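# Sort CO2 cylinders by weight loss into bin or tray

## Task

Compare each CO2 cylinder's scale reading with its stamped weight. Any cylinder reading more than 2 g below its stamp goes into the scrap bin, and releasing it from just above the bin's rim is acceptable. Every other cylinder must lie flat on the floor of the tray. Finish with both grippers open and the arms moved away. Nothing may count as placed if the robot is what keeps it there, and no cylinder may fall once the robot is removed.

## Robot and tools

Robot: two arms, left_arm and right_arm, facing each other across a table. Each has six joints (waist, shoulder, elbow, wrist pitch, wrist yaw, wrist roll) and a two-finger gripper. Loose parts may occasionally be nudged, or a held part tugged, by outside forces.

Scene frame: all printed positions share one frame. Its origin is the table centre, the table surface is at z = +0.020 m, and +z is up. left_arm's base is on the +y side, right_arm's on the -y side. The names left and right do not refer to image sides. Each gripper's fingers point along its own +x axis and close along its own y axis. The printed end_effector_position is the point midway between the finger pads, roughly 3 to 4 cm short of the fingertips, and it can be somewhat wrong, especially when an arm is stretched far out.

Tool execute_actions, argument actions: a list holding zero or one item. An empty list [] just reports the current state. An item with only steps (1 to 300) is a wait: no new command, returning once that many 1/30 s steps have passed since the previous result. An item with rows (1 to 15 rows) and optional steps (1 to 15, default 15) is a motion; each row is used for one step and the final row is reused for any remaining steps. Optional pictures (true/false) controls whether camera images come back; by default they do. A refused call moves nothing.

Row layout: always 14 numbers, each in [-1, 1], covering both arms even if one stays still. Numbers 1 to 6 are left_arm joint offsets in the order waist, shoulder, elbow, wrist pitch, wrist yaw, wrist roll; number 7 is left_arm's gripper opening; numbers 8 to 14 repeat this for right_arm. The joint numbers are offsets, not poses: they are measured from the joint angles shown in the most recent result that lists them (or, before any such result exists in the scene, and for later calls within the same reply, from where the arm is when the action begins). They are not relative to the preceding row. Scale: 1.0 equals 0.9615 rad for waist, shoulder and elbow, 1.713 rad for wrist pitch, 1.767 for wrist yaw, 1.728 for wrist roll. So sending all zeros is not a pause; it pulls the arm back to the reference angles. Joint ranges (rad): waist -3.054 to 3.054, shoulder 0.000 to 3.142, elbow 0.000 to 2.356, wrist pitch -1.571 to 1.571, wrist yaw -1.571 to 1.571, wrist roll -3.142 to 3.142. A request more than 0.010 rad beyond a range end is refused; the true end may differ by up to 0.010 rad, and overshooting requests are clipped there, sometimes reported as "joint sent to its limit" (possibly about an earlier action). Absence of that message does not prove there is room left.

Gripper opening is absolute, not an offset: +1 fully open (pad gap 0.088 m), empty fingers touch near -0.80, and values down to -1 close no further. Closing fully takes at least about 0.5 s. To grip, command roughly 0.07 below the grip_measured value seen while holding; a smaller margin grips more gently. Parts narrower than about 3 mm get reduced force. grip_measured may be off by about 1 mm per gripper and reads narrower by up to 3 mm (0.061 in command units) when squeezing hard.

Motion limits: each step, targets are kept within a lead of the measured angle (0.211 rad waist/shoulder/elbow, 0.213 wrist pitch, 0.267 wrist yaw, 0.228 wrist roll), and if the hand would be sent more than 70 mm away, all targets are scaled back. Big moves therefore take several calls. Friction can leave joints short of the target, especially at long reach, and tiny moves may not happen; check Joint positions after each move. The simulation keeps running between calls, with arms continuing toward the last row sent until they have nearly stopped or a step was HELD.

Result lines: the state line gives, per arm, end_effector_position (m), end_effector_quat_wxyz and velocities (m/s, rad/s). Joint positions and Joint velocities list each arm's six joints (rad, rad/s) and then the pad gap (m, m/s). grip_measured is the opening on the command scale. "joint command not followed" means a clearance check changed or blocked some joint targets. HELD marks steps where your row was not (fully) sent. TORQUE FAULT: a joint hit its load limit (N m: waist 17.6, shoulder 21.8, elbow 21.7, wrist pitch 5.74, wrist yaw 5.72, wrist roll 5.36, including held weight) and that arm halts for 10 s. MOTOR HOT appears from 50 °C when carrying load; at 95 °C an OVER-TEMPERATURE FAULT holds the arm, and if it does not cool within 30 to 60 s the arm and gripper lose power and go limp. Avoid long holds.

Tool zoom_image: camera (cam_high, cam_low, cam_left_wrist, cam_right_wrist; each 504x504) and region [x0, y0, x1, y1] in pixels of that camera's latest image, origin top-left, at most 504 by 504. Use it to read stamped weights and the scale display.

Tool finished_scene: argument scene, the number of the current scene. Replying with no tool call ends everything.

Avoid: knocking or placing anything off the table, dropping parts except into the bin from just above its rim, slamming, hard pushes, arms hitting or pressing each other, and leaving any cylinder propped by the grippers. Move smoothly and economically; finish by opening the grippers and withdrawing both arms.

Each tool is called after "Call:" as name(argument=value, ...), one argument or row to a line, values as JSON.

## Session

Call:
execute_actions(
  actions=[],
)

Scene clock: 0.00 s of 9600.00 s.
left_arm: end_effector_position=(-0.0682, +0.3334, +0.1435) grip_measured=+0.996 end_effector_quat_wxyz=(+0.149, +0.119, +0.737, -0.648) end_effector_velocity=(-0.001, +0.002, -0.000) end_effector_angular_velocity=(-0.012, -0.004, -0.015) | right_arm: end_effector_position=(-0.1742, -0.0780, +0.2562) grip_measured=+1.000 end_effector_quat_wxyz=(+0.309, -0.440, -0.152, +0.829) end_effector_velocity=(+0.001, -0.002, -0.001) end_effector_angular_velocity=(-0.006, -0.004, +0.008)
Joint positions: left_arm=[ 0.435  1.769  0.757 -1.213  1.08   0.591  0.088] | right_arm=[ 0.15   1.511  1.024 -0.202 -0.045 -0.784  0.088]
Joint velocities: left_arm=[-0.002 -0.002 -0.002 -0.007 -0.007  0.022 -0.   ] | right_arm=[-0.002 -0.002 -0.002 -0.007 -0.007 -0.007  0.   ]
Motor temperatures (°C, as the motors report them): left_arm=[26 26 33 30 25 25] | right_arm=[25 32 29 27 26 26]
Heat: left arm: hottest elbow 33 °C (+0.0 °C/min); right arm: hottest shoulder 32 °C (+0.0 °C/min).

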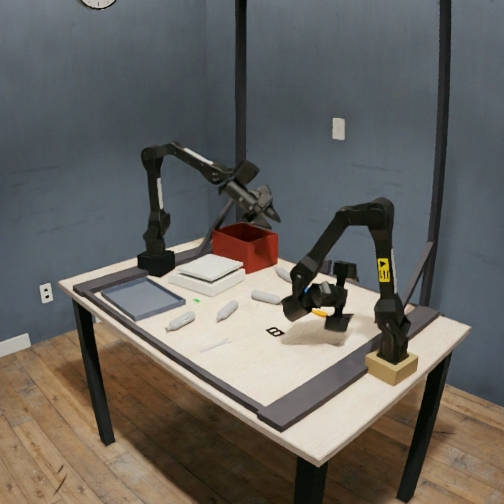

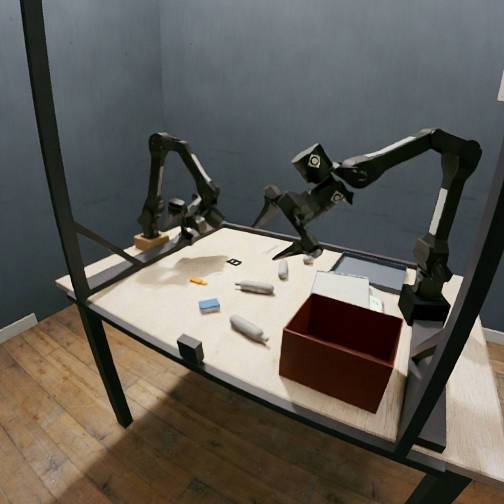

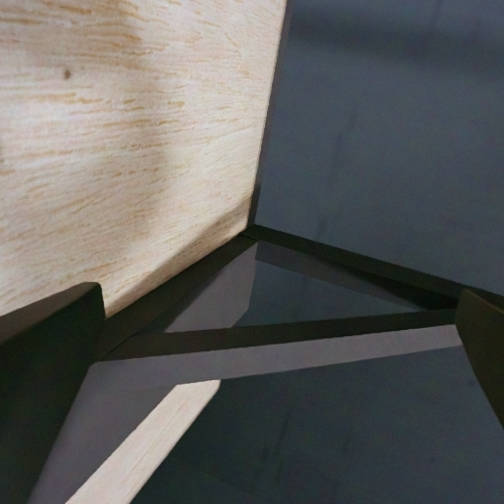

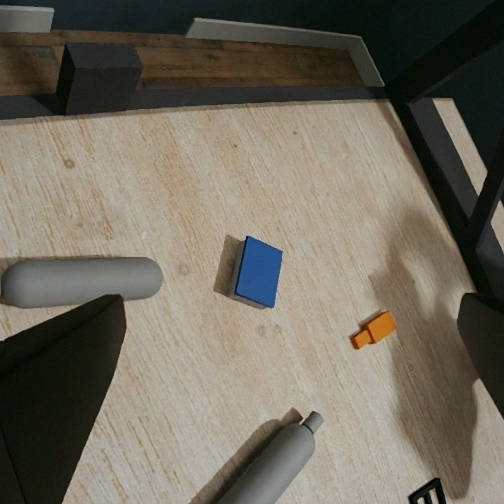

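Call:
zoom_image(
  camera="cam_high",
  region=[90, 220, 330, 370],
)

Call:
zoom_image(
  camera="cam_low",
  region=[180, 230, 420, 360],
)

Call:
zoom_image(
  camera="cam_high",
  region=[160, 295, 245, 340],
)

Call:
zoom_image(
  camera="cam_low",
  region=[222, 270, 302, 350],
)

Region (90, 220, 330, 370) of cam_high's 504x504 image, scaled by 2.100, with more detail than that image has; it fills the top 315 rows of this view, and the rest is white.

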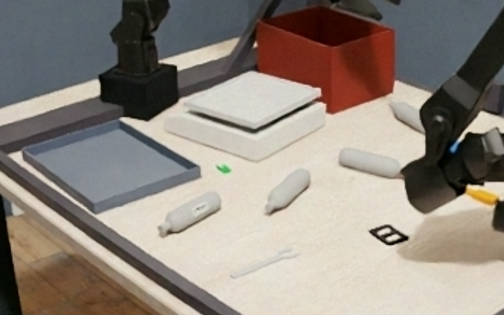

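Region (180, 230, 420, 360) of cam_low's 504x504 image, scaled by 2.100, with more detail than that image has; it fills the top 273 rows of this view, and the rest is white.

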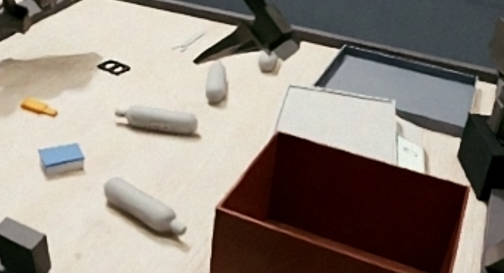

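Region (160, 295, 245, 340) of cam_high's 504x504 image, scaled by 5.929, with more detail than that image has; it fills the top 267 rows of this view, and the rest is white.

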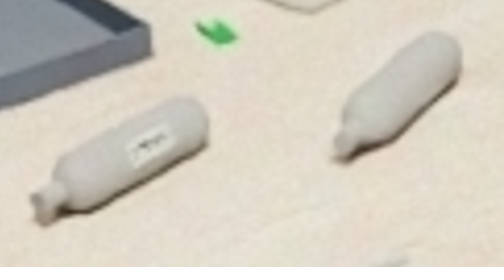

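Region (222, 270, 302, 350) of cam_low's 504x504 image, scaled by 6.300, with more detail than that image has.

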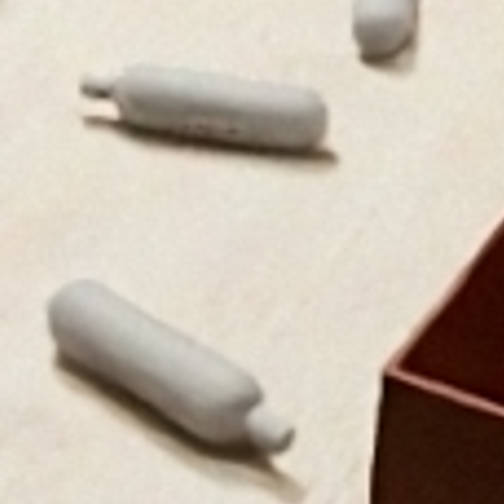

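Call:
zoom_image(
  camera="cam_high",
  region=[240, 255, 310, 310],
)

Call:
zoom_image(
  camera="cam_low",
  region=[260, 240, 330, 290],
)

Call:
zoom_image(
  camera="cam_right_wrist",
  region=[0, 240, 180, 330],
)

Region (240, 255, 310, 310) of cam_high's 504x504 image, scaled by 7.200, with more detail than that image has; it fills the top 396 rows of this view, and the rest is white.

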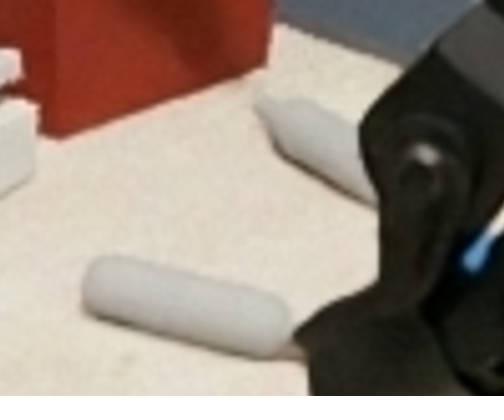

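Region (260, 240, 330, 290) of cam_low's 504x504 image, scaled by 7.200, with more detail than that image has; it fills the top 360 rows of this view, and the rest is white.

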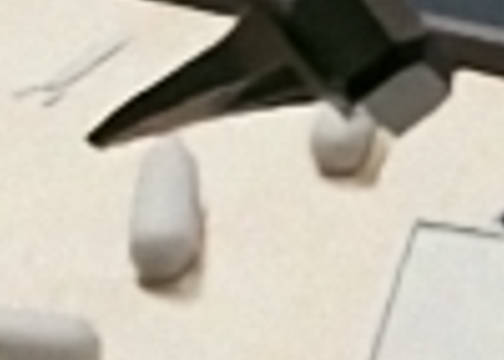

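Region (0, 240, 180, 330) of cam_right_wrist's 504x504 image, scaled by 2.800, with more detail than that image has.

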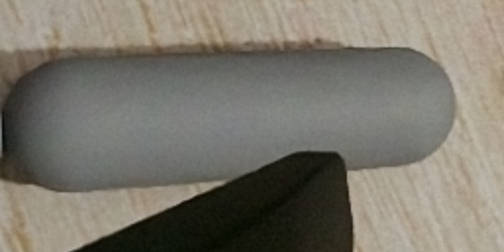

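Call:
execute_actions(
  actions=[
    {"rows": [[-0.006,-0.018,0,0.01,0,0.014,1, 0.006,0.016,0.019,-0.01,0.006,0.014,0.95],[-0.016,-0.05,0,0.029,0,0.04,1, 0.016,0.044,0.052,-0.029,0.012,0.04,0.9],[-0.03,-0.09,0,0.052,0,0.072,1, 0.03,0.08,0.094,-0.052,0.018,0.072,0.85],[-0.045,-0.135,0,0.078,0,0.108,1, 0.045,0.12,0.141,-0.078,0.024,0.108,0.8],[-0.06,-0.18,0,0.104,0,0.144,1, 0.06,0.16,0.188,-0.104,0.03,0.144,0.75],[-0.075,-0.225,0,0.13,-0.012,0.18,1, 0.075,0.2,0.235,-0.13,0.03,0.18,0.7],[-0.09,-0.27,0,0.156,-0.033,0.216,1, 0.09,0.24,0.282,-0.156,0.03,0.216,0.65],[-0.105,-0.315,0,0.182,-0.06,0.252,1, 0.103,0.28,0.329,-0.182,0.03,0.252,0.6],[-0.12,-0.36,0,0.208,-0.09,0.288,1, 0.114,0.32,0.376,-0.208,0.03,0.288,0.55],[-0.135,-0.405,0,0.234,-0.12,0.324,1, 0.121,0.36,0.423,-0.234,0.03,0.324,0.5],[-0.15,-0.45,0,0.26,-0.15,0.36,1, 0.123,0.4,0.47,-0.26,0.03,0.36,0.45],[-0.165,-0.495,0,0.286,-0.18,0.396,1, 0.123,0.44,0.517,-0.286,0.03,0.396,0.4],[-0.18,-0.54,0,0.312,-0.21,0.432,1, 0.123,0.48,0.564,-0.312,0.03,0.432,0.35],[-0.195,-0.585,0,0.338,-0.24,0.468,1, 0.123,0.52,0.611,-0.338,0.03,0.468,0.3],[-0.21,-0.63,0,0.364,-0.27,0.504,1, 0.123,0.56,0.658,-0.364,0.03,0.504,0.3]], "steps": 15},
  ],
)

Call:
execute_actions(
  actions=[
    {"rows": [[-0.055,-0.165,-0.012,0.091,-0.105,0.126,1, 0,0.148,0.174,-0.091,0,0.126,0.3],[-0.07,-0.205,-0.03,0.113,-0.135,0.162,1, 0,0.188,0.221,-0.115,0,0.162,0.3],[-0.085,-0.243,-0.055,0.134,-0.165,0.198,1, 0,0.228,0.268,-0.139,0,0.198,0.3],[-0.1,-0.279,-0.082,0.154,-0.195,0.234,1, 0,0.268,0.315,-0.163,0,0.234,0.3],[-0.114,-0.312,-0.11,0.173,-0.224,0.27,1, 0,0.308,0.362,-0.186,0,0.27,0.3],[-0.127,-0.342,-0.138,0.191,-0.252,0.306,1, 0,0.348,0.409,-0.208,0,0.306,0.3],[-0.14,-0.37,-0.166,0.207,-0.279,0.342,1, 0,0.388,0.456,-0.23,0,0.342,0.3],[-0.152,-0.395,-0.194,0.222,-0.304,0.378,1, 0,0.428,0.503,-0.251,0,0.378,0.3],[-0.163,-0.417,-0.222,0.236,-0.327,0.414,1, 0,0.465,0.55,-0.27,0,0.414,0.3],[-0.173,-0.437,-0.249,0.248,-0.348,0.45,1, 0,0.498,0.592,-0.287,0,0.45,0.3],[-0.182,-0.454,-0.274,0.259,-0.367,0.486,1, 0,0.526,0.629,-0.302,0,0.483,0.3],[-0.19,-0.468,-0.297,0.269,-0.384,0.522,1, 0,0.548,0.659,-0.314,0,0.51,0.3],[-0.196,-0.48,-0.317,0.277,-0.398,0.558,1, 0,0.563,0.681,-0.323,0,0.53,0.3],[-0.2,-0.489,-0.334,0.283,-0.41,0.594,1, 0,0.572,0.694,-0.328,0,0.542,0.3],[-0.203,-0.496,-0.346,0.287,-0.419,1.0,1, 0,0.575,0.7,-0.33,0,0.547,0.3]], "steps": 15},
  ],
  pictures=false,
)

Call:
execute_actions(
  actions=[
    {"steps": 18},
  ],
)

Scene clock: 55.53 s of 9600.00 s.
left_arm: end_effector_position=(-0.0554, +0.2743, +0.1846) grip_measured=+0.996 end_effector_quat_wxyz=(+0.200, +0.391, -0.008, -0.898) end_effector_velocity=(+0.098, -0.195, +0.231) end_effector_angular_velocity=(-3.436, -2.509, -1.189) | right_arm: end_effector_position=(-0.2350, -0.0671, +0.2004) grip_measured=+0.384 end_effector_quat_wxyz=(+0.366, -0.488, +0.213, +0.763) end_effector_velocity=(-0.046, +0.058, -0.160) end_effector_angular_velocity=(-1.338, -0.009, -1.653)
Joint positions: left_arm=[ 0.269  1.279  0.757 -0.696  0.731  1.309  0.088] | right_arm=[ 0.27   1.945  1.54  -0.717  0.004 -0.065  0.058]
Joint velocities: left_arm=[-0.427 -1.292 -0.007  1.297 -1.516  1.839 -0.   ] | right_arm=[ 0.007  1.136  1.346 -1.297  0.007  1.839 -0.048]
Motor temperatures (°C, as the motors report them): left_arm=[26 29 33 29 25 25] | right_arm=[25 37 35 33 26 26]
Heat: left arm: hottest elbow 33 °C (+0.0 °C/min); right arm: hottest shoulder 37 °C (+5.4 °C/min).
Steps of this call (steps 1 to 90: nothing new was sent; then 52.03 s passed at rest; steps 91 to 105: all 15 steps of this action). Readings (joint positions):
91: left_arm=[0.435 1.769 0.757 -1.211 1.080 0.592] | right_arm=[0.151 1.511 1.024 -0.203 -0.044 -0.782]
92: left_arm=[0.433 1.765 0.757 -1.201 1.080 0.605] | right_arm=[0.152 1.515 1.031 -0.216 -0.039 -0.768]
94: left_arm=[0.421 1.733 0.757 -1.152 1.080 0.671] | right_arm=[0.163 1.547 1.073 -0.264 -0.023 -0.702]
98: left_arm=[0.370 1.580 0.757 -1.001 1.046 0.882] | right_arm=[0.211 1.679 1.230 -0.412 -0.000 -0.491]
105: the state above

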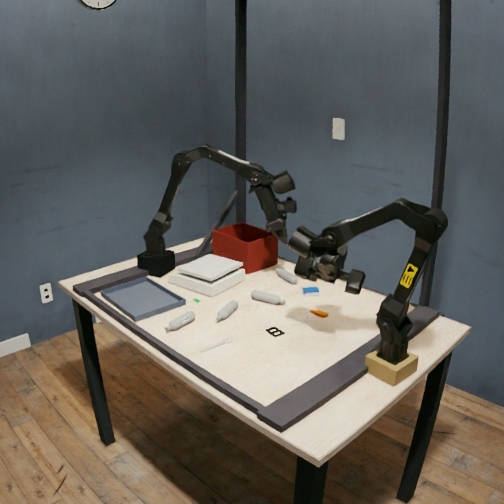

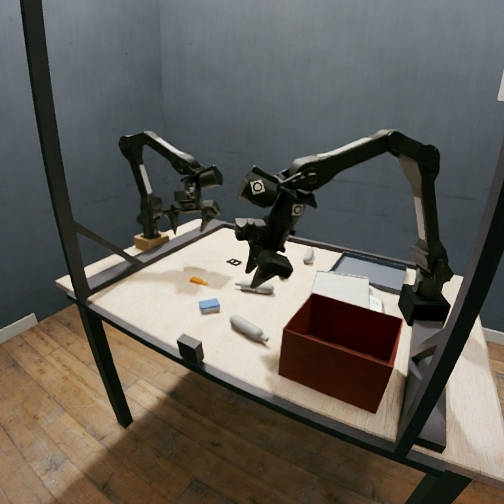

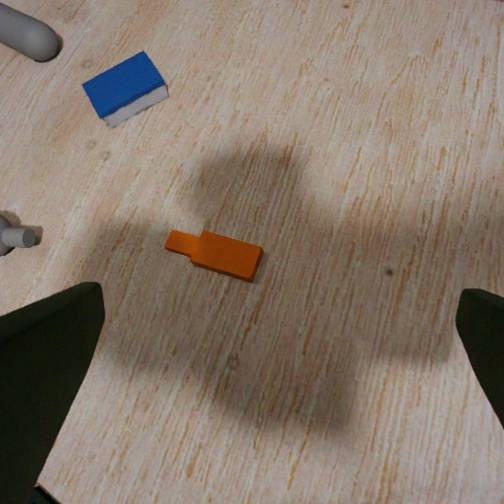

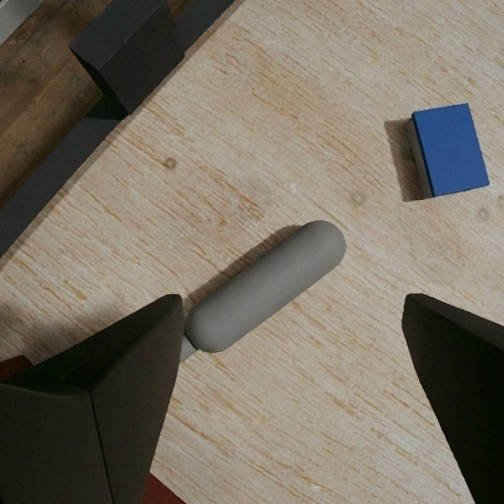

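Scene clock: 56.03 s of 9600.00 s.
left_arm: end_effector_position=(-0.0096, +0.2620, +0.2159) grip_measured=+0.996 end_effector_quat_wxyz=(+0.101, +0.677, -0.538, -0.492) end_effector_velocity=(+0.064, +0.053, -0.095) end_effector_angular_velocity=(-0.236, -2.027, -0.668) | right_arm: end_effector_position=(-0.2476, -0.0504, +0.1244) grip_measured=+0.303 end_effector_quat_wxyz=(+0.542, -0.450, +0.538, +0.463) end_effector_velocity=(-0.006, +0.009, -0.071) end_effector_angular_velocity=(-0.240, -0.150, -0.830)
Joint positions: left_arm=[ 0.089  0.835  0.481 -0.238  0.054  2.246  0.088] | right_arm=[ 0.27   2.461  2.155 -1.247  0.004  0.806  0.054]
Joint velocities: left_arm=[-0.159 -0.33  -0.54   0.315 -0.711  1.971 -0.   ] | right_arm=[-0.002  0.432  0.505 -0.359 -0.007  0.828 -0.   ]
Motor temperatures (°C, as the motors report them): left_arm=[26 29 33 29 25 25] | right_arm=[25 37 35 33 26 26]
Heat: left arm: hottest elbow 33 °C (+0.0 °C/min); right arm: hottest shoulder 37 °C (+5.4 °C/min).
Steps of this call (steps 1 to 15: all 15 steps of this action). Readings (joint positions):
1: left_arm=[0.255 1.236 0.757 -0.651 0.678 1.371] | right_arm=[0.270 1.983 1.585 -0.762 0.004 -0.003]
2: left_arm=[0.240 1.193 0.756 -0.606 0.624 1.434] | right_arm=[0.270 2.022 1.631 -0.807 0.004 0.061]
4: left_arm=[0.210 1.108 0.740 -0.520 0.519 1.559] | right_arm=[0.270 2.098 1.724 -0.892 0.004 0.186]
8: left_arm=[0.155 0.966 0.654 -0.387 0.315 1.808] | right_arm=[0.270 2.251 1.906 -1.053 0.004 0.435]
15: the state above

Scene clock: 56.63 s of 9600.00 s.
left_arm: end_effector_position=(-0.0039, +0.2651, +0.2106) grip_measured=+0.996 end_effector_quat_wxyz=(-0.164, +0.682, -0.672, -0.237) end_effector_velocity=(+0.000, +0.001, -0.002) end_effector_angular_velocity=(+0.007, -0.035, -0.016) | right_arm: end_effector_position=(-0.2489, -0.0486, +0.1252) grip_measured=+0.303 end_effector_quat_wxyz=(+0.557, -0.435, +0.554, +0.441) end_effector_velocity=(+0.001, -0.002, +0.000) end_effector_angular_velocity=(-0.010, +0.001, +0.005)
Joint positions: left_arm=[ 0.077  0.809  0.44  -0.207 -0.005  3.026  0.088] | right_arm=[ 0.27   2.486  2.203 -1.28   0.004  0.875  0.054]
Joint velocities: left_arm=[-0.002 -0.002 -0.002 -0.007 -0.007  0.037 -0.   ] | right_arm=[-0.002 -0.002 -0.002 -0.007 -0.007 -0.007 -0.   ]
Motor temperatures (°C, as the motors report them): left_arm=[26 29 33 29 25 25] | right_arm=[25 38 35 33 26 26]
Heat: left arm: hottest elbow 33 °C (+0.0 °C/min); right arm: hottest shoulder 38 °C (+6.4 °C/min).
Steps of this call (steps 1 to 18: the robot went on to your last target). Readings (joint positions):
1: left_arm=[0.084 0.825 0.465 -0.229 0.034 2.312] | right_arm=[0.270 2.473 2.169 -1.258 0.004 0.829]
2: left_arm=[0.082 0.820 0.455 -0.223 0.021 2.378] | right_arm=[0.270 2.480 2.178 -1.265 0.004 0.844]
4: left_arm=[0.079 0.815 0.444 -0.214 0.007 2.510] | right_arm=[0.270 2.485 2.189 -1.274 0.004 0.861]
8: left_arm=[0.077 0.810 0.441 -0.207 -0.003 2.773] | right_arm=[0.270 2.486 2.202 -1.278 0.004 0.872]
18: the state above

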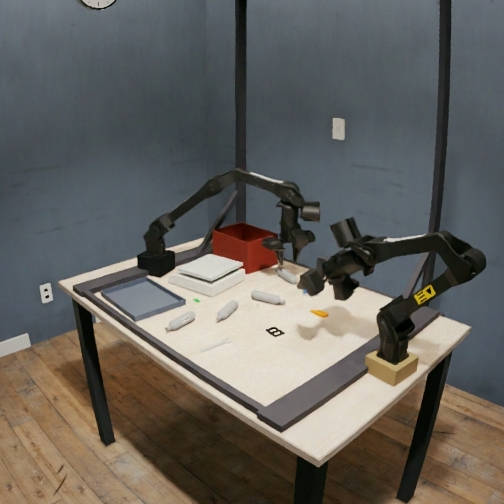

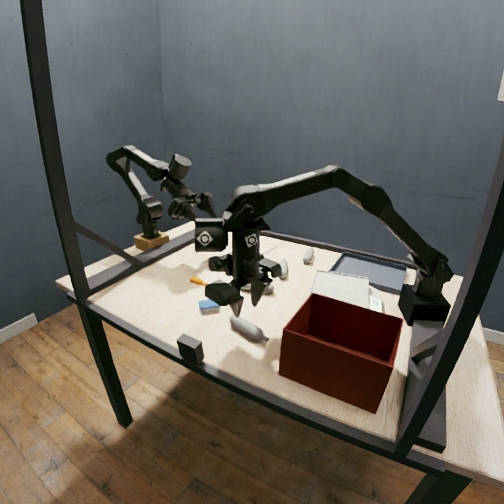

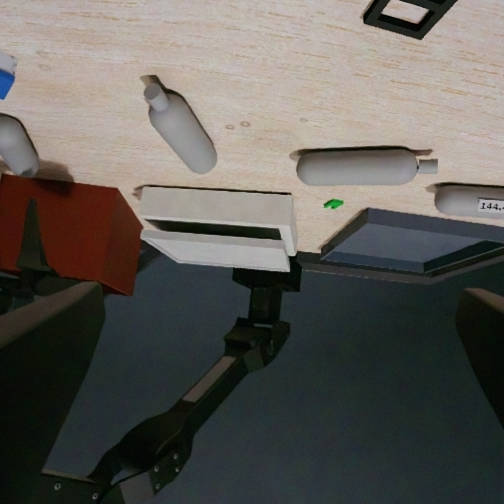

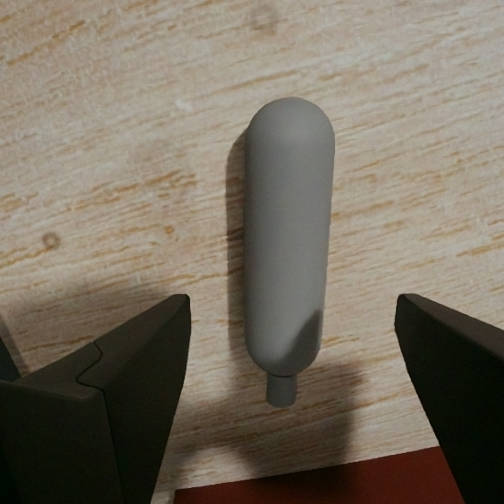

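Call:
execute_actions(
  actions=[
    {"rows": [[0.006,0,0,0,0,0.008,1, 0,0.003,-0.008,0.005,0,0,0.28],[0.014,0,0,0,0,0.014,1, 0,0.007,-0.022,0.014,0,0,0.26],[0.024,0,0,0,0,0.02,1, 0,0.012,-0.041,0.027,0,0,0.24],[0.034,0,0,0,0,0.027,1, 0,0.017,-0.062,0.041,0,0,0.22],[0.043,0,0,0,0,0.033,1, 0,0.023,-0.084,0.055,0,0,0.2],[0.05,0,0,0,0,0.038,1, 0,0.028,-0.105,0.069,0,0,0.18],[0.055,0,0,0,0,0.042,1, 0,0.033,-0.124,0.081,0,0,0.16],[0.057,0,0,0,0,0.044,1, 0,0.038,-0.14,0.092,0,0,0.15],[0.057,0,0,0,0,0.044,1, 0,0.041,-0.153,0.1,0,0,0.14],[0.057,0,0,0,0,0.044,1, 0,0.0435,-0.162,0.106,0,0,0.13],[0.057,0,0,0,0,0.044,1, 0,0.0448,-0.167,0.1097,0,0,0.12],[0.057,0,0,0,0,0.044,1, 0,0.0448,-0.167,0.1097,0,0,0.1],[0.057,0,0,0,0,0.044,1, 0,0.0448,-0.167,0.1097,0,0,0.07],[0.057,0,0,0,0,0.044,1, 0,0.0448,-0.167,0.1097,0,0,0.03],[0.057,0,0,0,0,0.044,1, 0,0.0448,-0.167,0.1097,0,0,-0.02]], "steps": 15},
  ],
  pictures=false,
)

Call:
execute_actions(
  actions=[
    {"rows": [[0,0,0,0,0,0,1, 0,0,0,0,0,0,-0.08],[0,0,0,0,0,0,1, 0,0,0,0,0,0,-0.13],[0,0,0,0,0,0,1, 0,0,0,0,0,0,-0.18],[0,0,0,0,0,0,1, 0,0,0,0,0,0,-0.22],[0,0,0,0,0,0,1, 0,0,0,0,0,0,-0.26],[0,0,0,0,0,0,1, 0,0,0,0,0,0,-0.3]], "steps": 10},
  ],
)

Call:
execute_actions(
  actions=[
    {"rows": [[0,0,0,0,0,0,1, 0,-0.018,0,0,0,0,-0.3],[0,0,0,0,0,0,1, 0,-0.05,0,0,0,0,-0.3],[0,0,0,0,0,0,1, 0,-0.09,0,0,0,0,-0.3],[0,0,0,0,0,0,1, -0.01,-0.135,-0.021,0.012,0,0.008,-0.3],[0,0,0,0,0,0,1, -0.028,-0.18,-0.057,0.032,0,0.022,-0.3],[0,0,0,0,0,0,1, -0.05,-0.225,-0.104,0.058,0,0.04,-0.3],[0,0,0,0,0,0,1, -0.075,-0.27,-0.156,0.087,0,0.06,-0.3],[0,0,0,0,0,0,1, -0.1,-0.315,-0.208,0.116,0,0.08,-0.3],[0,0,0,0,0,0,1, -0.125,-0.36,-0.26,0.145,0,0.1,-0.3],[0,0,0,0,0,0,1, -0.15,-0.405,-0.312,0.174,0,0.12,-0.3],[0,0,0,0,0,0,1, -0.175,-0.45,-0.364,0.203,0,0.14,-0.3],[0,0,0,0,0,0,1, -0.2,-0.495,-0.416,0.232,0,0.16,-0.3],[0,0,0,0,0,0,1, -0.225,-0.54,-0.468,0.261,0,0.18,-0.3],[0,0,0,0,0,0,1, -0.25,-0.585,-0.52,0.29,0,0.2,-0.3],[0,0,0,0,0,0,1, -0.275,-0.63,-0.572,0.319,0,0.22,-0.3]], "steps": 15},
  ],
  pictures=false,
)

Call:
execute_actions(
  actions=[
    {"rows": [[0,0,0,0,0,0,1, -0.092,-0.166,-0.192,0.101,0,0.07,-0.3],[0,0,0,0,0,0,1, -0.117,-0.21,-0.244,0.13,0,0.089,-0.3],[0,0,0,0,0,0,1, -0.142,-0.253,-0.296,0.159,0,0.107,-0.3],[0,0,0,0,0,0,1, -0.167,-0.295,-0.348,0.188,0,0.125,-0.3],[0,0,0,0,0,0,1, -0.191,-0.335,-0.4,0.217,0,0.143,-0.3],[0,0,0,0,0,0,1, -0.214,-0.373,-0.451,0.245,0,0.16,-0.3],[0,0,0,0,0,0,1, -0.236,-0.409,-0.5,0.272,0,0.176,-0.3],[0,0,0,0,0,0,1, -0.256,-0.442,-0.546,0.298,0,0.191,-0.3],[0,0,0,0,0,0,1, -0.274,-0.472,-0.588,0.322,0,0.205,-0.3],[0,0,0,0,0,0,1, -0.29,-0.499,-0.625,0.343,0,0.217,-0.3],[0,0,0,0,0,0,1, -0.304,-0.522,-0.657,0.361,0,0.228,-0.3],[0,0,0,0,0,0,1, -0.316,-0.541,-0.683,0.376,0,0.237,-0.3],[0,0,0,0,0,0,1, -0.325,-0.556,-0.703,0.387,0,0.244,-0.3],[0,0,0,0,0,0,1, -0.331,-0.566,-0.716,0.394,0,0.248,-0.3],[0,0,0,0,0,0,1, -0.333,-0.571,-0.722,0.398,0,0.25,-0.3]], "steps": 15},
  ],
  pictures=false,
)

Call:
execute_actions(
  actions=[
    {"steps": 8},
  ],
)

Scene clock: 84.50 s of 9600.00 s.
left_arm: end_effector_position=(+0.0102, +0.2652, +0.2106) grip_measured=+0.996 end_effector_quat_wxyz=(-0.182, +0.693, -0.662, -0.218) end_effector_velocity=(+0.002, +0.003, -0.004) end_effector_angular_velocity=(+0.022, -0.010, +0.005) | right_arm: end_effector_position=(-0.2470, -0.0512, +0.0697) grip_measured=+0.066 end_effector_quat_wxyz=(+0.557, -0.439, +0.554, +0.436) end_effector_velocity=(+0.003, -0.008, -0.023) end_effector_angular_velocity=(-0.035, +0.002, +0.005)
Joint positions: left_arm=[ 0.129  0.809  0.44  -0.207 -0.005  3.096  0.088] | right_arm=[ 0.27   2.523  2.051 -1.102  0.004  0.875  0.042]
Joint velocities: left_arm=[ 0.002 -0.002 -0.002 -0.022 -0.007  0.007 -0.   ] | right_arm=[-0.002  0.017 -0.061  0.051 -0.022 -0.007 -0.05 ]
Motor temperatures (°C, as the motors report them): left_arm=[26 28 34 33 25 25] | right_arm=[25 46 36 30 26 26]
Heat: left arm: hottest elbow 34 °C (+1.0 °C/min); right arm: hottest shoulder 46 °C (+10.1 °C/min).
Steps of this call (steps 1 to 30: the robot went on to your last target; steps 31 to 90: nothing new was sent; then 24.37 s passed at rest; steps 91 to 105: all 15 steps of this action). Readings (joint positions):
91: left_arm=[0.077 0.809 0.440 -0.207 -0.005 3.032] | right_arm=[0.270 2.486 2.203 -1.280 0.004 0.875]
92: left_arm=[0.078 0.809 0.440 -0.207 -0.005 3.035] | right_arm=[0.270 2.486 2.202 -1.278 0.004 0.875]
94: left_arm=[0.088 0.809 0.440 -0.207 -0.005 3.048] | right_arm=[0.270 2.486 2.187 -1.250 0.004 0.875]
98: left_arm=[0.118 0.809 0.440 -0.207 -0.005 3.081] | right_arm=[0.270 2.491 2.122 -1.172 0.004 0.875]
105: the state above

Scene clock: 84.83 s of 9600.00 s.
left_arm: end_effector_position=(+0.0102, +0.2652, +0.2106) grip_measured=+0.996 end_effector_quat_wxyz=(-0.182, +0.693, -0.662, -0.218) end_effector_velocity=(+0.001, -0.003, +0.004) end_effector_angular_velocity=(-0.022, +0.014, +0.016) | right_arm: end_effector_position=(-0.2470, -0.0512, +0.0696) grip_measured=-0.224 end_effector_quat_wxyz=(+0.557, -0.439, +0.554, +0.436) end_effector_velocity=(-0.001, -0.002, +0.002) end_effector_angular_velocity=(-0.006, +0.004, +0.010)
Joint positions: left_arm=[ 0.129  0.809  0.44  -0.207 -0.005  3.096  0.088] | right_arm=[ 0.27   2.523  2.05  -1.101  0.004  0.875  0.028]
Joint velocities: left_arm=[-0.002  0.002  0.002  0.022 -0.007 -0.022 -0.   ] | right_arm=[ 0.002 -0.002  0.002 -0.007 -0.007 -0.007 -0.   ]
Motor temperatures (°C, as the motors report them): left_arm=[26 28 34 33 25 25] | right_arm=[25 46 36 30 26 26]
Heat: left arm: hottest elbow 34 °C (+1.0 °C/min); right arm: hottest shoulder 46 °C (+10.0 °C/min).
Steps of this call (steps 1 to 10: all 10 steps of this action). Readings (joint positions):
1: left_arm=[0.129 0.809 0.440 -0.207 -0.005 3.096] | right_arm=[0.270 2.523 2.050 -1.101 0.004 0.875]
2: left_arm=[0.129 0.809 0.440 -0.207 -0.005 3.096] | right_arm=[0.270 2.523 2.050 -1.101 0.004 0.875]
4: left_arm=[0.129 0.809 0.440 -0.207 -0.005 3.096] | right_arm=[0.270 2.523 2.050 -1.101 0.004 0.875]
8: left_arm=[0.129 0.809 0.440 -0.207 -0.005 3.096] | right_arm=[0.270 2.523 2.050 -1.101 0.004 0.875]
10: the state above

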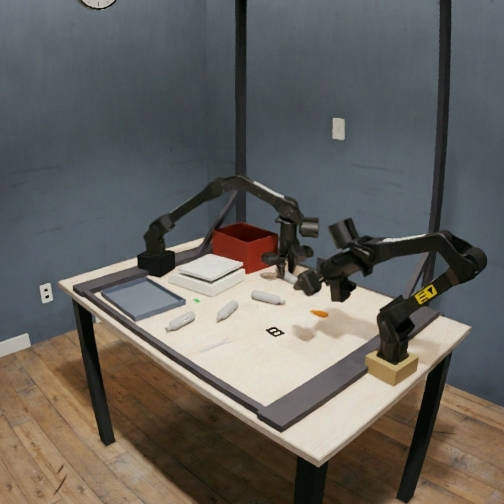

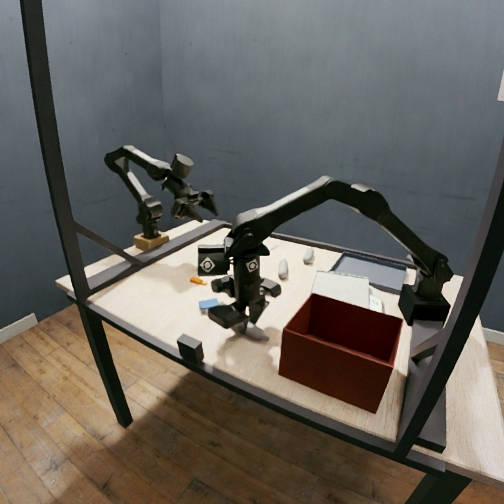

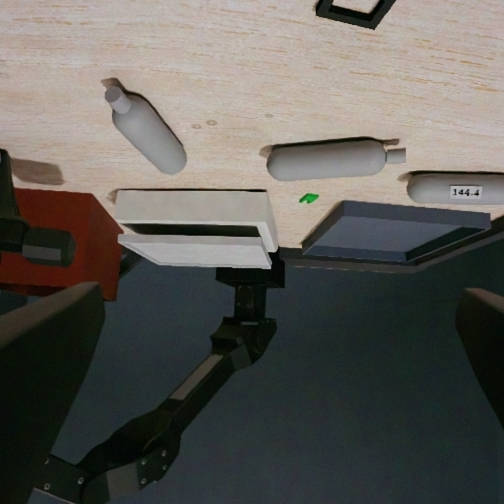

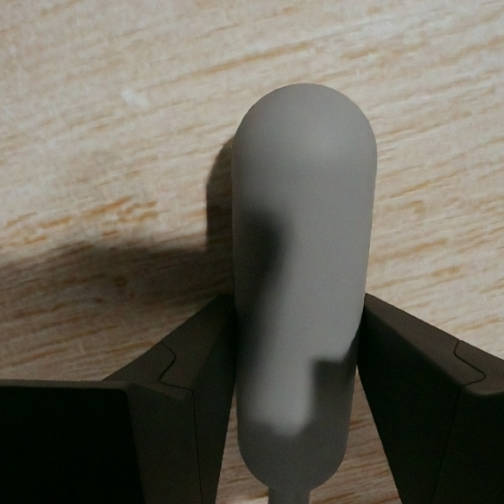

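Scene clock: 85.33 s of 9600.00 s.
left_arm: end_effector_position=(+0.0102, +0.2652, +0.2106) grip_measured=+0.996 end_effector_quat_wxyz=(-0.182, +0.693, -0.662, -0.218) end_effector_velocity=(+0.000, +0.001, +0.000) end_effector_angular_velocity=(+0.002, +0.002, +0.008) | right_arm: end_effector_position=(-0.1651, +0.0104, +0.2002) grip_measured=-0.224 end_effector_quat_wxyz=(+0.626, -0.099, +0.628, +0.452) end_effector_velocity=(+0.415, +0.096, +0.218) end_effector_angular_velocity=(+0.880, +0.923, -1.744)
Joint positions: left_arm=[ 0.129  0.809  0.44  -0.207 -0.005  3.096  0.088] | right_arm=[ 0.06   2.028  1.634 -0.672  0.004  1.17   0.028]
Joint velocities: left_arm=[-0.002 -0.002  0.002 -0.007 -0.007 -0.007 -0.   ] | right_arm=[-0.842 -1.272 -1.492  1.399  0.022  1.018 -0.   ]
Motor temperatures (°C, as the motors report them): left_arm=[26 28 34 33 25 25] | right_arm=[25 47 36 30 26 26]
Heat: left arm: hottest elbow 34 °C (+1.0 °C/min); right arm: hottest shoulder 47 °C (+11.1 °C/min).
Steps of this call (steps 1 to 15: all 15 steps of this action). Readings (joint positions):
1: left_arm=[0.129 0.809 0.440 -0.207 -0.005 3.096] | right_arm=[0.270 2.523 2.050 -1.101 0.004 0.875]
2: left_arm=[0.129 0.809 0.440 -0.207 -0.005 3.096] | right_arm=[0.270 2.520 2.050 -1.101 0.004 0.875]
4: left_arm=[0.129 0.809 0.440 -0.207 -0.005 3.096] | right_arm=[0.270 2.502 2.045 -1.099 0.004 0.876]
8: left_arm=[0.129 0.809 0.440 -0.207 -0.005 3.096] | right_arm=[0.244 2.366 1.943 -0.997 -0.000 0.944]
15: the state above

Scene clock: 85.83 s of 9600.00 s.
left_arm: end_effector_position=(+0.0102, +0.2652, +0.2106) grip_measured=+0.996 end_effector_quat_wxyz=(-0.182, +0.693, -0.662, -0.218) end_effector_velocity=(+0.000, -0.001, +0.003) end_effector_angular_velocity=(-0.012, +0.002, +0.008) | right_arm: end_effector_position=(-0.0130, -0.0085, +0.2650) grip_measured=-0.224 end_effector_quat_wxyz=(+0.601, +0.301, +0.639, +0.374) end_effector_velocity=(+0.104, -0.067, +0.010) end_effector_angular_velocity=(+0.259, +0.285, -0.364)
Joint positions: left_arm=[ 0.129  0.809  0.44  -0.207 -0.005  3.096  0.088] | right_arm=[-0.247  1.52   0.986 -0.04   0.005  1.572  0.028]
Joint velocities: left_arm=[-0.002 -0.002  0.002  0.007 -0.007 -0.007 -0.   ] | right_arm=[-0.227 -0.388 -0.545  0.447 -0.022  0.286 -0.   ]
Motor temperatures (°C, as the motors report them): left_arm=[26 28 34 33 25 25] | right_arm=[25 47 36 30 26 26]
Heat: left arm: hottest elbow 34 °C (+1.0 °C/min); right arm: hottest shoulder 47 °C (+11.0 °C/min).
Steps of this call (steps 1 to 15: all 15 steps of this action). Readings (joint positions):
1: left_arm=[0.129 0.809 0.440 -0.207 -0.005 3.096] | right_arm=[0.032 1.985 1.583 -0.623 0.005 1.204]
2: left_arm=[0.129 0.809 0.440 -0.207 -0.005 3.096] | right_arm=[0.005 1.944 1.531 -0.573 0.005 1.238]
4: left_arm=[0.129 0.809 0.440 -0.207 -0.005 3.096] | right_arm=[-0.046 1.863 1.427 -0.474 0.005 1.304]
8: left_arm=[0.129 0.809 0.440 -0.207 -0.005 3.096] | right_arm=[-0.139 1.706 1.229 -0.278 0.005 1.427]
15: the state above

Scene clock: 86.10 s of 9600.00 s.
left_arm: end_effector_position=(+0.0102, +0.2652, +0.2106) grip_measured=+0.996 end_effector_quat_wxyz=(-0.182, +0.693, -0.662, -0.218) end_effector_velocity=(+0.002, -0.000, +0.001) end_effector_angular_velocity=(-0.007, -0.010, +0.005) | right_arm: end_effector_position=(-0.0075, -0.0124, +0.2653) grip_measured=-0.224 end_effector_quat_wxyz=(+0.594, +0.320, +0.638, +0.370) end_effector_velocity=(+0.003, -0.004, -0.005) end_effector_angular_velocity=(-0.008, +0.002, -0.013)
Joint positions: left_arm=[ 0.129  0.809  0.44  -0.207 -0.005  3.096  0.088] | right_arm=[-0.259  1.497  0.946  0.001  0.005  1.596  0.028]
Joint velocities: left_arm=[ 0.002 -0.002 -0.002  0.007 -0.007  0.007 -0.   ] | right_arm=[-0.002 -0.007 -0.022  0.007  0.007  0.007  0.   ]
Motor temperatures (°C, as the motors report them): left_arm=[26 28 34 33 25 25] | right_arm=[25 47 36 30 26 26]
Heat: left arm: hottest elbow 34 °C (+1.0 °C/min); right arm: hottest shoulder 47 °C (+11.2 °C/min).
Steps of this call (steps 1 to 8: the robot went on to your last target). Readings (joint positions):
1: left_arm=[0.129 0.809 0.440 -0.207 -0.005 3.096] | right_arm=[-0.254 1.510 0.972 -0.027 0.005 1.581]
2: left_arm=[0.129 0.809 0.440 -0.207 -0.005 3.096] | right_arm=[-0.257 1.504 0.962 -0.017 0.005 1.586]
4: left_arm=[0.129 0.809 0.440 -0.207 -0.005 3.096] | right_arm=[-0.259 1.499 0.952 -0.006 0.005 1.592]
8: the state above

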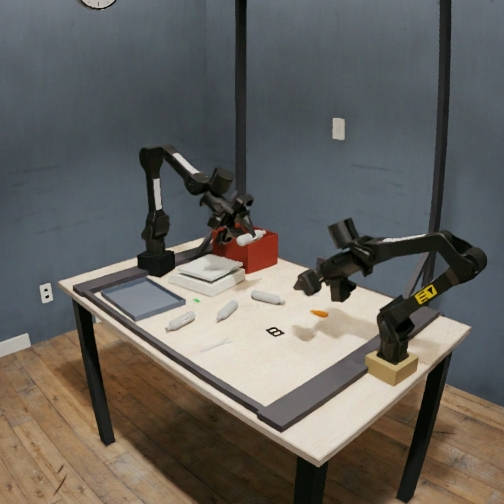

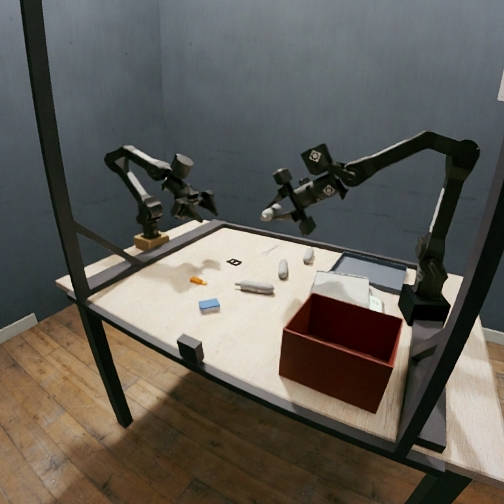

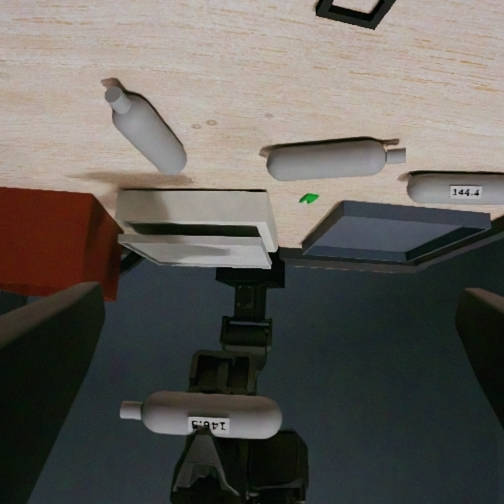

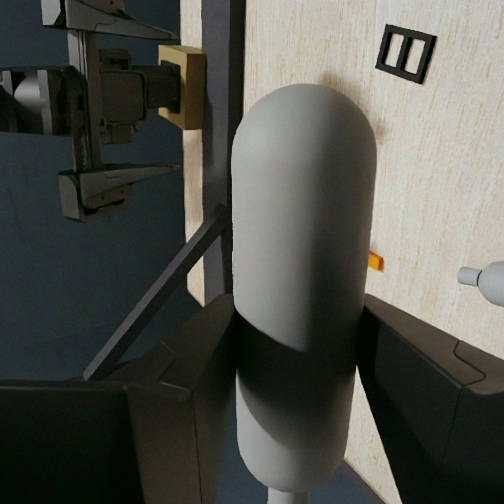

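Call:
zoom_image(
  camera="cam_left_wrist",
  region=[170, 400, 250, 450],
)

Call:
zoom_image(
  camera="cam_left_wrist",
  region=[430, 170, 504, 215],
)

Call:
zoom_image(
  camera="cam_left_wrist",
  region=[90, 130, 420, 300],
)

Region (170, 400, 250, 450) of cam_left_wrist's 504x504 image, scaled by 6.300, with more detail than that image has; it fills the top 315 rows of this view, and the rest is white.

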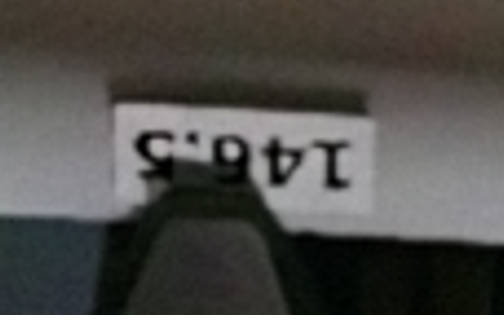

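Region (430, 170, 504, 215) of cam_left_wrist's 504x504 image, scaled by 6.811, with more detail than that image has; it fills the top 306 rows of this view, and the rest is white.

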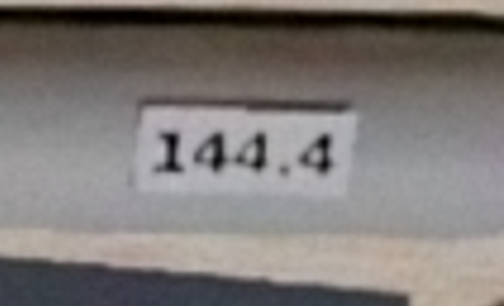

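Region (90, 130, 420, 300) of cam_left_wrist's 504x504 image, scaled by 1.527, with more detail than that image has; it fills the top 260 rows of this view, and the rest is white.

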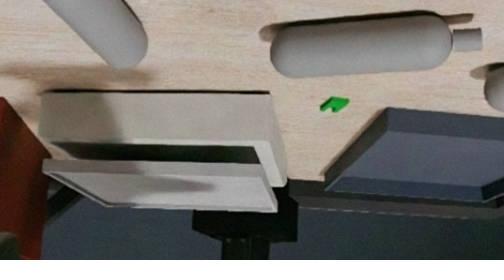

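Call:
execute_actions(
  actions=[
    {"rows": [[0,0,0,0,0,0,1, 0.005,-0.005,-0.003,-0.014,0,0.002,-0.3],[0,0,0,0,0,0,1, 0.014,-0.012,-0.009,-0.038,0,0.005,-0.3],[0,0,0,0,0,0,1, 0.026,-0.022,-0.016,-0.07,0,0.009,-0.3],[0,0,0,0,0,0,1, 0.04,-0.034,-0.025,-0.105,0,0.013,-0.3],[0,0,0,0,0,0,1, 0.054,-0.046,-0.034,-0.14,0,0.017,-0.3],[0,0,0,0,0,0,1, 0.068,-0.058,-0.043,-0.175,0,0.021,-0.3],[0,0,0,0,0,0,1, 0.082,-0.07,-0.052,-0.21,0,0.025,-0.3],[0,0,0,0,0,0,1, 0.096,-0.082,-0.061,-0.245,0,0.029,-0.3],[0,0,0,0,0,0,1, 0.11,-0.094,-0.07,-0.28,0,0.033,-0.3],[0,0,0,0,0,0,1, 0.124,-0.106,-0.079,-0.315,0,0.037,-0.3],[0,0,0,0,0,0,1, 0.138,-0.118,-0.088,-0.35,0,0.041,-0.3],[0,0,0,0,0,0,1, 0.152,-0.13,-0.097,-0.385,0,0.045,-0.3],[0,0,0,0,0,0,1, 0.166,-0.142,-0.105,-0.42,0,0.049,-0.3],[0,0,0,0,0,0,1, 0.179,-0.154,-0.113,-0.455,0,0.053,-0.3],[0,0,0,0,0,0,1, 0.191,-0.165,-0.12,-0.622,0,0.057,-0.3]], "steps": 15},
  ],
  pictures=false,
)

Call:
execute_actions(
  actions=[
    {"steps": 14},
  ],
)

Scene clock: 101.97 s of 9600.00 s.
left_arm: end_effector_position=(+0.0102, +0.2652, +0.2106) grip_measured=+0.996 end_effector_quat_wxyz=(-0.182, +0.693, -0.662, -0.218) end_effector_velocity=(+0.004, +0.001, +0.000) end_effector_angular_velocity=(+0.002, -0.001, +0.035) | right_arm: end_effector_position=(-0.0349, -0.1598, +0.1761) grip_measured=-0.224 end_effector_quat_wxyz=(+0.674, +0.066, +0.715, +0.176) end_effector_velocity=(+0.008, -0.444, -0.107) end_effector_angular_velocity=(-1.656, -0.374, +0.204)
Joint positions: left_arm=[ 0.129  0.809  0.44  -0.207 -0.005  3.096  0.088] | right_arm=[-0.106  1.38   0.855 -0.697  0.006  1.674  0.028]
Joint velocities: left_arm=[-0.007 -0.002  0.002 -0.007 -0.037 -0.022 -0.   ] | right_arm=[ 0.374 -0.364 -0.208 -1.853 -0.007  0.183 -0.   ]
Motor temperatures (°C, as the motors report them): left_arm=[26 27 36 33 25 25] | right_arm=[25 46 36 34 26 26]
Heat: left arm: hottest elbow 36 °C (+3.0 °C/min); right arm: hottest shoulder 46 °C (+9.0 °C/min).
Steps of this call (steps 1 to 30: the robot went on to your last target; steps 31 to 90: nothing new was sent; then 12.37 s passed at rest; steps 91 to 105: all 15 steps of this action). Readings (joint positions):
91: left_arm=[0.129 0.809 0.440 -0.207 -0.005 3.096] | right_arm=[-0.259 1.496 0.945 0.001 0.005 1.597]
92: left_arm=[0.129 0.809 0.440 -0.207 -0.005 3.096] | right_arm=[-0.258 1.496 0.945 -0.011 0.005 1.598]
94: left_arm=[0.129 0.809 0.440 -0.207 -0.005 3.096] | right_arm=[-0.250 1.489 0.944 -0.077 0.006 1.604]
98: left_arm=[0.129 0.809 0.440 -0.207 -0.005 3.096] | right_arm=[-0.201 1.459 0.915 -0.286 0.006 1.627]
105: the state above

Scene clock: 102.43 s of 9600.00 s.
left_arm: end_effector_position=(+0.0102, +0.2652, +0.2106) grip_measured=+0.996 end_effector_quat_wxyz=(-0.182, +0.693, -0.662, -0.218) end_effector_velocity=(+0.000, -0.000, +0.001) end_effector_angular_velocity=(-0.008, +0.014, +0.016) | right_arm: end_effector_position=(-0.0191, -0.2416, +0.1636) grip_measured=-0.224 end_effector_quat_wxyz=(+0.706, -0.062, +0.703, +0.059) end_effector_velocity=(+0.002, -0.005, -0.000) end_effector_angular_velocity=(-0.019, -0.013, +0.010)
Joint positions: left_arm=[ 0.129  0.809  0.44  -0.207 -0.005  3.096  0.088] | right_arm=[-0.078  1.348  0.833 -1.06   0.004  1.69   0.028]
Joint velocities: left_arm=[-0.002 -0.002 -0.002  0.007 -0.007 -0.022 -0.   ] | right_arm=[ 0.002 -0.002 -0.002 -0.022  0.007 -0.007 -0.   ]
Motor temperatures (°C, as the motors report them): left_arm=[26 27 36 33 25 25] | right_arm=[25 46 36 34 26 26]
Heat: left arm: hottest elbow 36 °C (+3.0 °C/min); right arm: hottest shoulder 46 °C (+9.1 °C/min).
Steps of this call (steps 1 to 14: the robot went on to your last target). Readings (joint positions):
1: left_arm=[0.129 0.809 0.440 -0.207 -0.005 3.096] | right_arm=[-0.094 1.369 0.849 -0.761 0.005 1.680]
2: left_arm=[0.129 0.809 0.440 -0.207 -0.005 3.096] | right_arm=[-0.086 1.361 0.844 -0.824 0.004 1.683]
4: left_arm=[0.129 0.809 0.440 -0.207 -0.005 3.096] | right_arm=[-0.080 1.353 0.840 -0.944 0.004 1.687]
8: left_arm=[0.129 0.809 0.440 -0.207 -0.005 3.096] | right_arm=[-0.078 1.351 0.833 -1.039 0.004 1.690]
14: the state above

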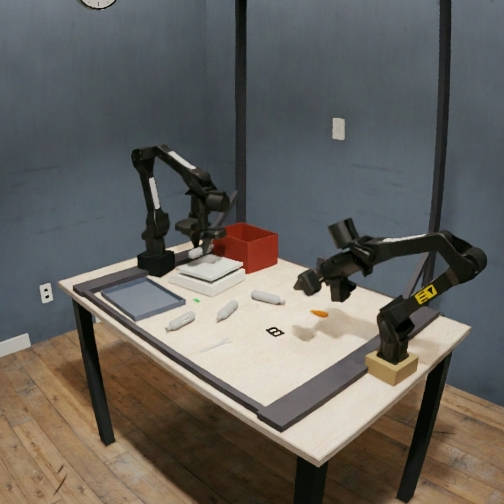

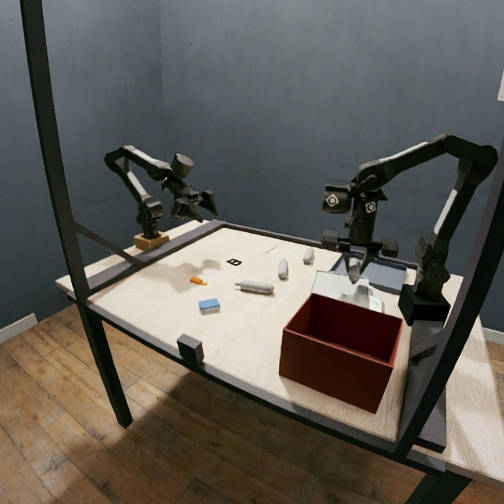

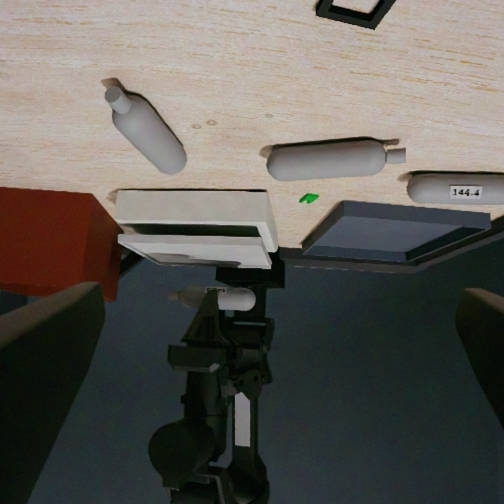

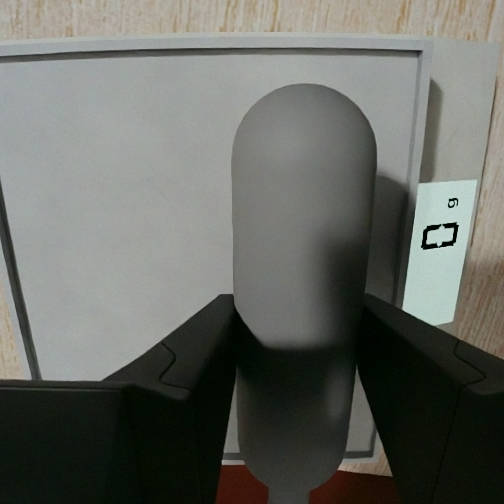

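Call:
execute_actions(
  actions=[],
)

Scene clock: 113.03 s of 9600.00 s.
left_arm: end_effector_position=(+0.0102, +0.2652, +0.2106) grip_measured=+0.996 end_effector_quat_wxyz=(-0.182, +0.693, -0.662, -0.218) end_effector_velocity=(-0.001, +0.002, -0.001) end_effector_angular_velocity=(+0.003, -0.010, -0.005) | right_arm: end_effector_position=(-0.0190, -0.2421, +0.1636) grip_measured=-0.224 end_effector_quat_wxyz=(+0.706, -0.063, +0.703, +0.059) end_effector_velocity=(+0.000, -0.004, -0.001) end_effector_angular_velocity=(-0.014, +0.004, +0.005)
Joint positions: left_arm=[ 0.129  0.809  0.44  -0.207 -0.005  3.096  0.088] | right_arm=[-0.077  1.348  0.833 -1.062  0.004  1.69   0.028]
Joint velocities: left_arm=[-0.007 -0.007 -0.002 -0.007 -0.007  0.007 -0.   ] | right_arm=[-0.002 -0.002 -0.007 -0.007 -0.007 -0.007 -0.   ]
Motor temperatures (°C, as the motors report them): left_arm=[26 27 37 34 25 25] | right_arm=[25 44 35 33 26 26]
Heat: left arm: hottest elbow 37 °C (+4.1 °C/min); right arm: hottest shoulder 44 °C (+7.1 °C/min).
Steps of this call (steps 1 to 30: the robot went on to your last target; steps 31 to 90: nothing new was sent; then 7.60 s passed at rest). Readings (joint positions):
1: left_arm=[0.129 0.809 0.440 -0.207 -0.005 3.096] | right_arm=[-0.078 1.348 0.833 -1.060 0.004 1.690]
2: left_arm=[0.129 0.809 0.440 -0.207 -0.005 3.096] | right_arm=[-0.078 1.348 0.833 -1.061 0.004 1.690]
4: left_arm=[0.129 0.809 0.440 -0.207 -0.005 3.096] | right_arm=[-0.078 1.348 0.833 -1.062 0.004 1.690]
8: left_arm=[0.129 0.809 0.440 -0.207 -0.005 3.096] | right_arm=[-0.078 1.348 0.833 -1.062 0.004 1.690]
90: the state above
All arms were judged still, so your last target was given up. Only a new action makes them travel on or press farther. Fingers that are still opening or closing keep moving.

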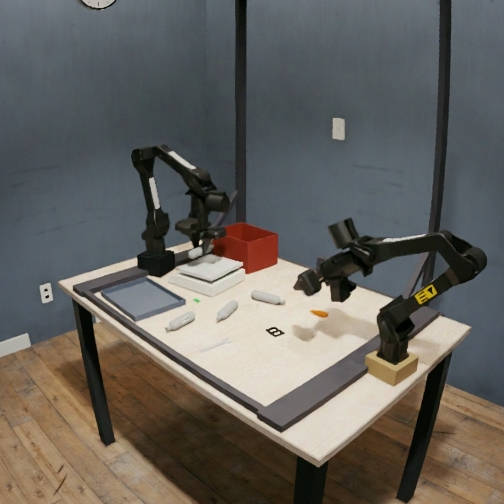

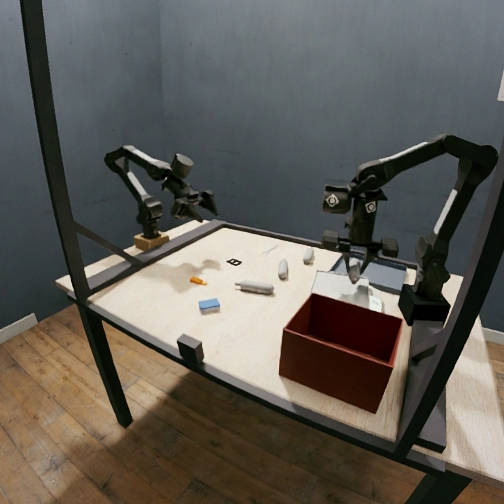

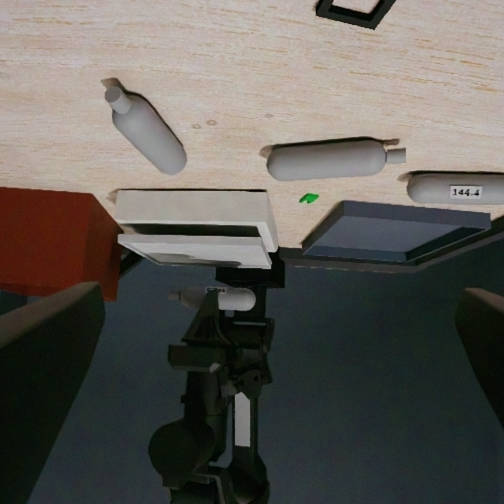

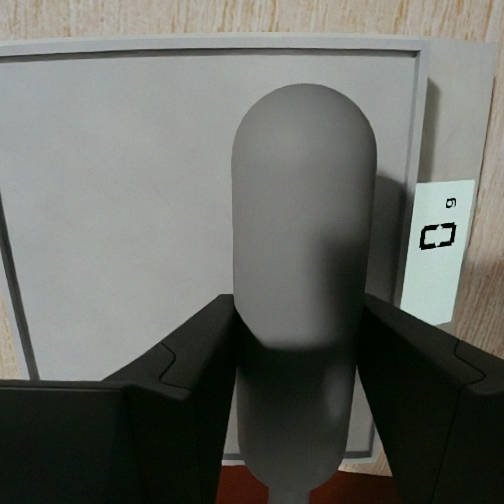

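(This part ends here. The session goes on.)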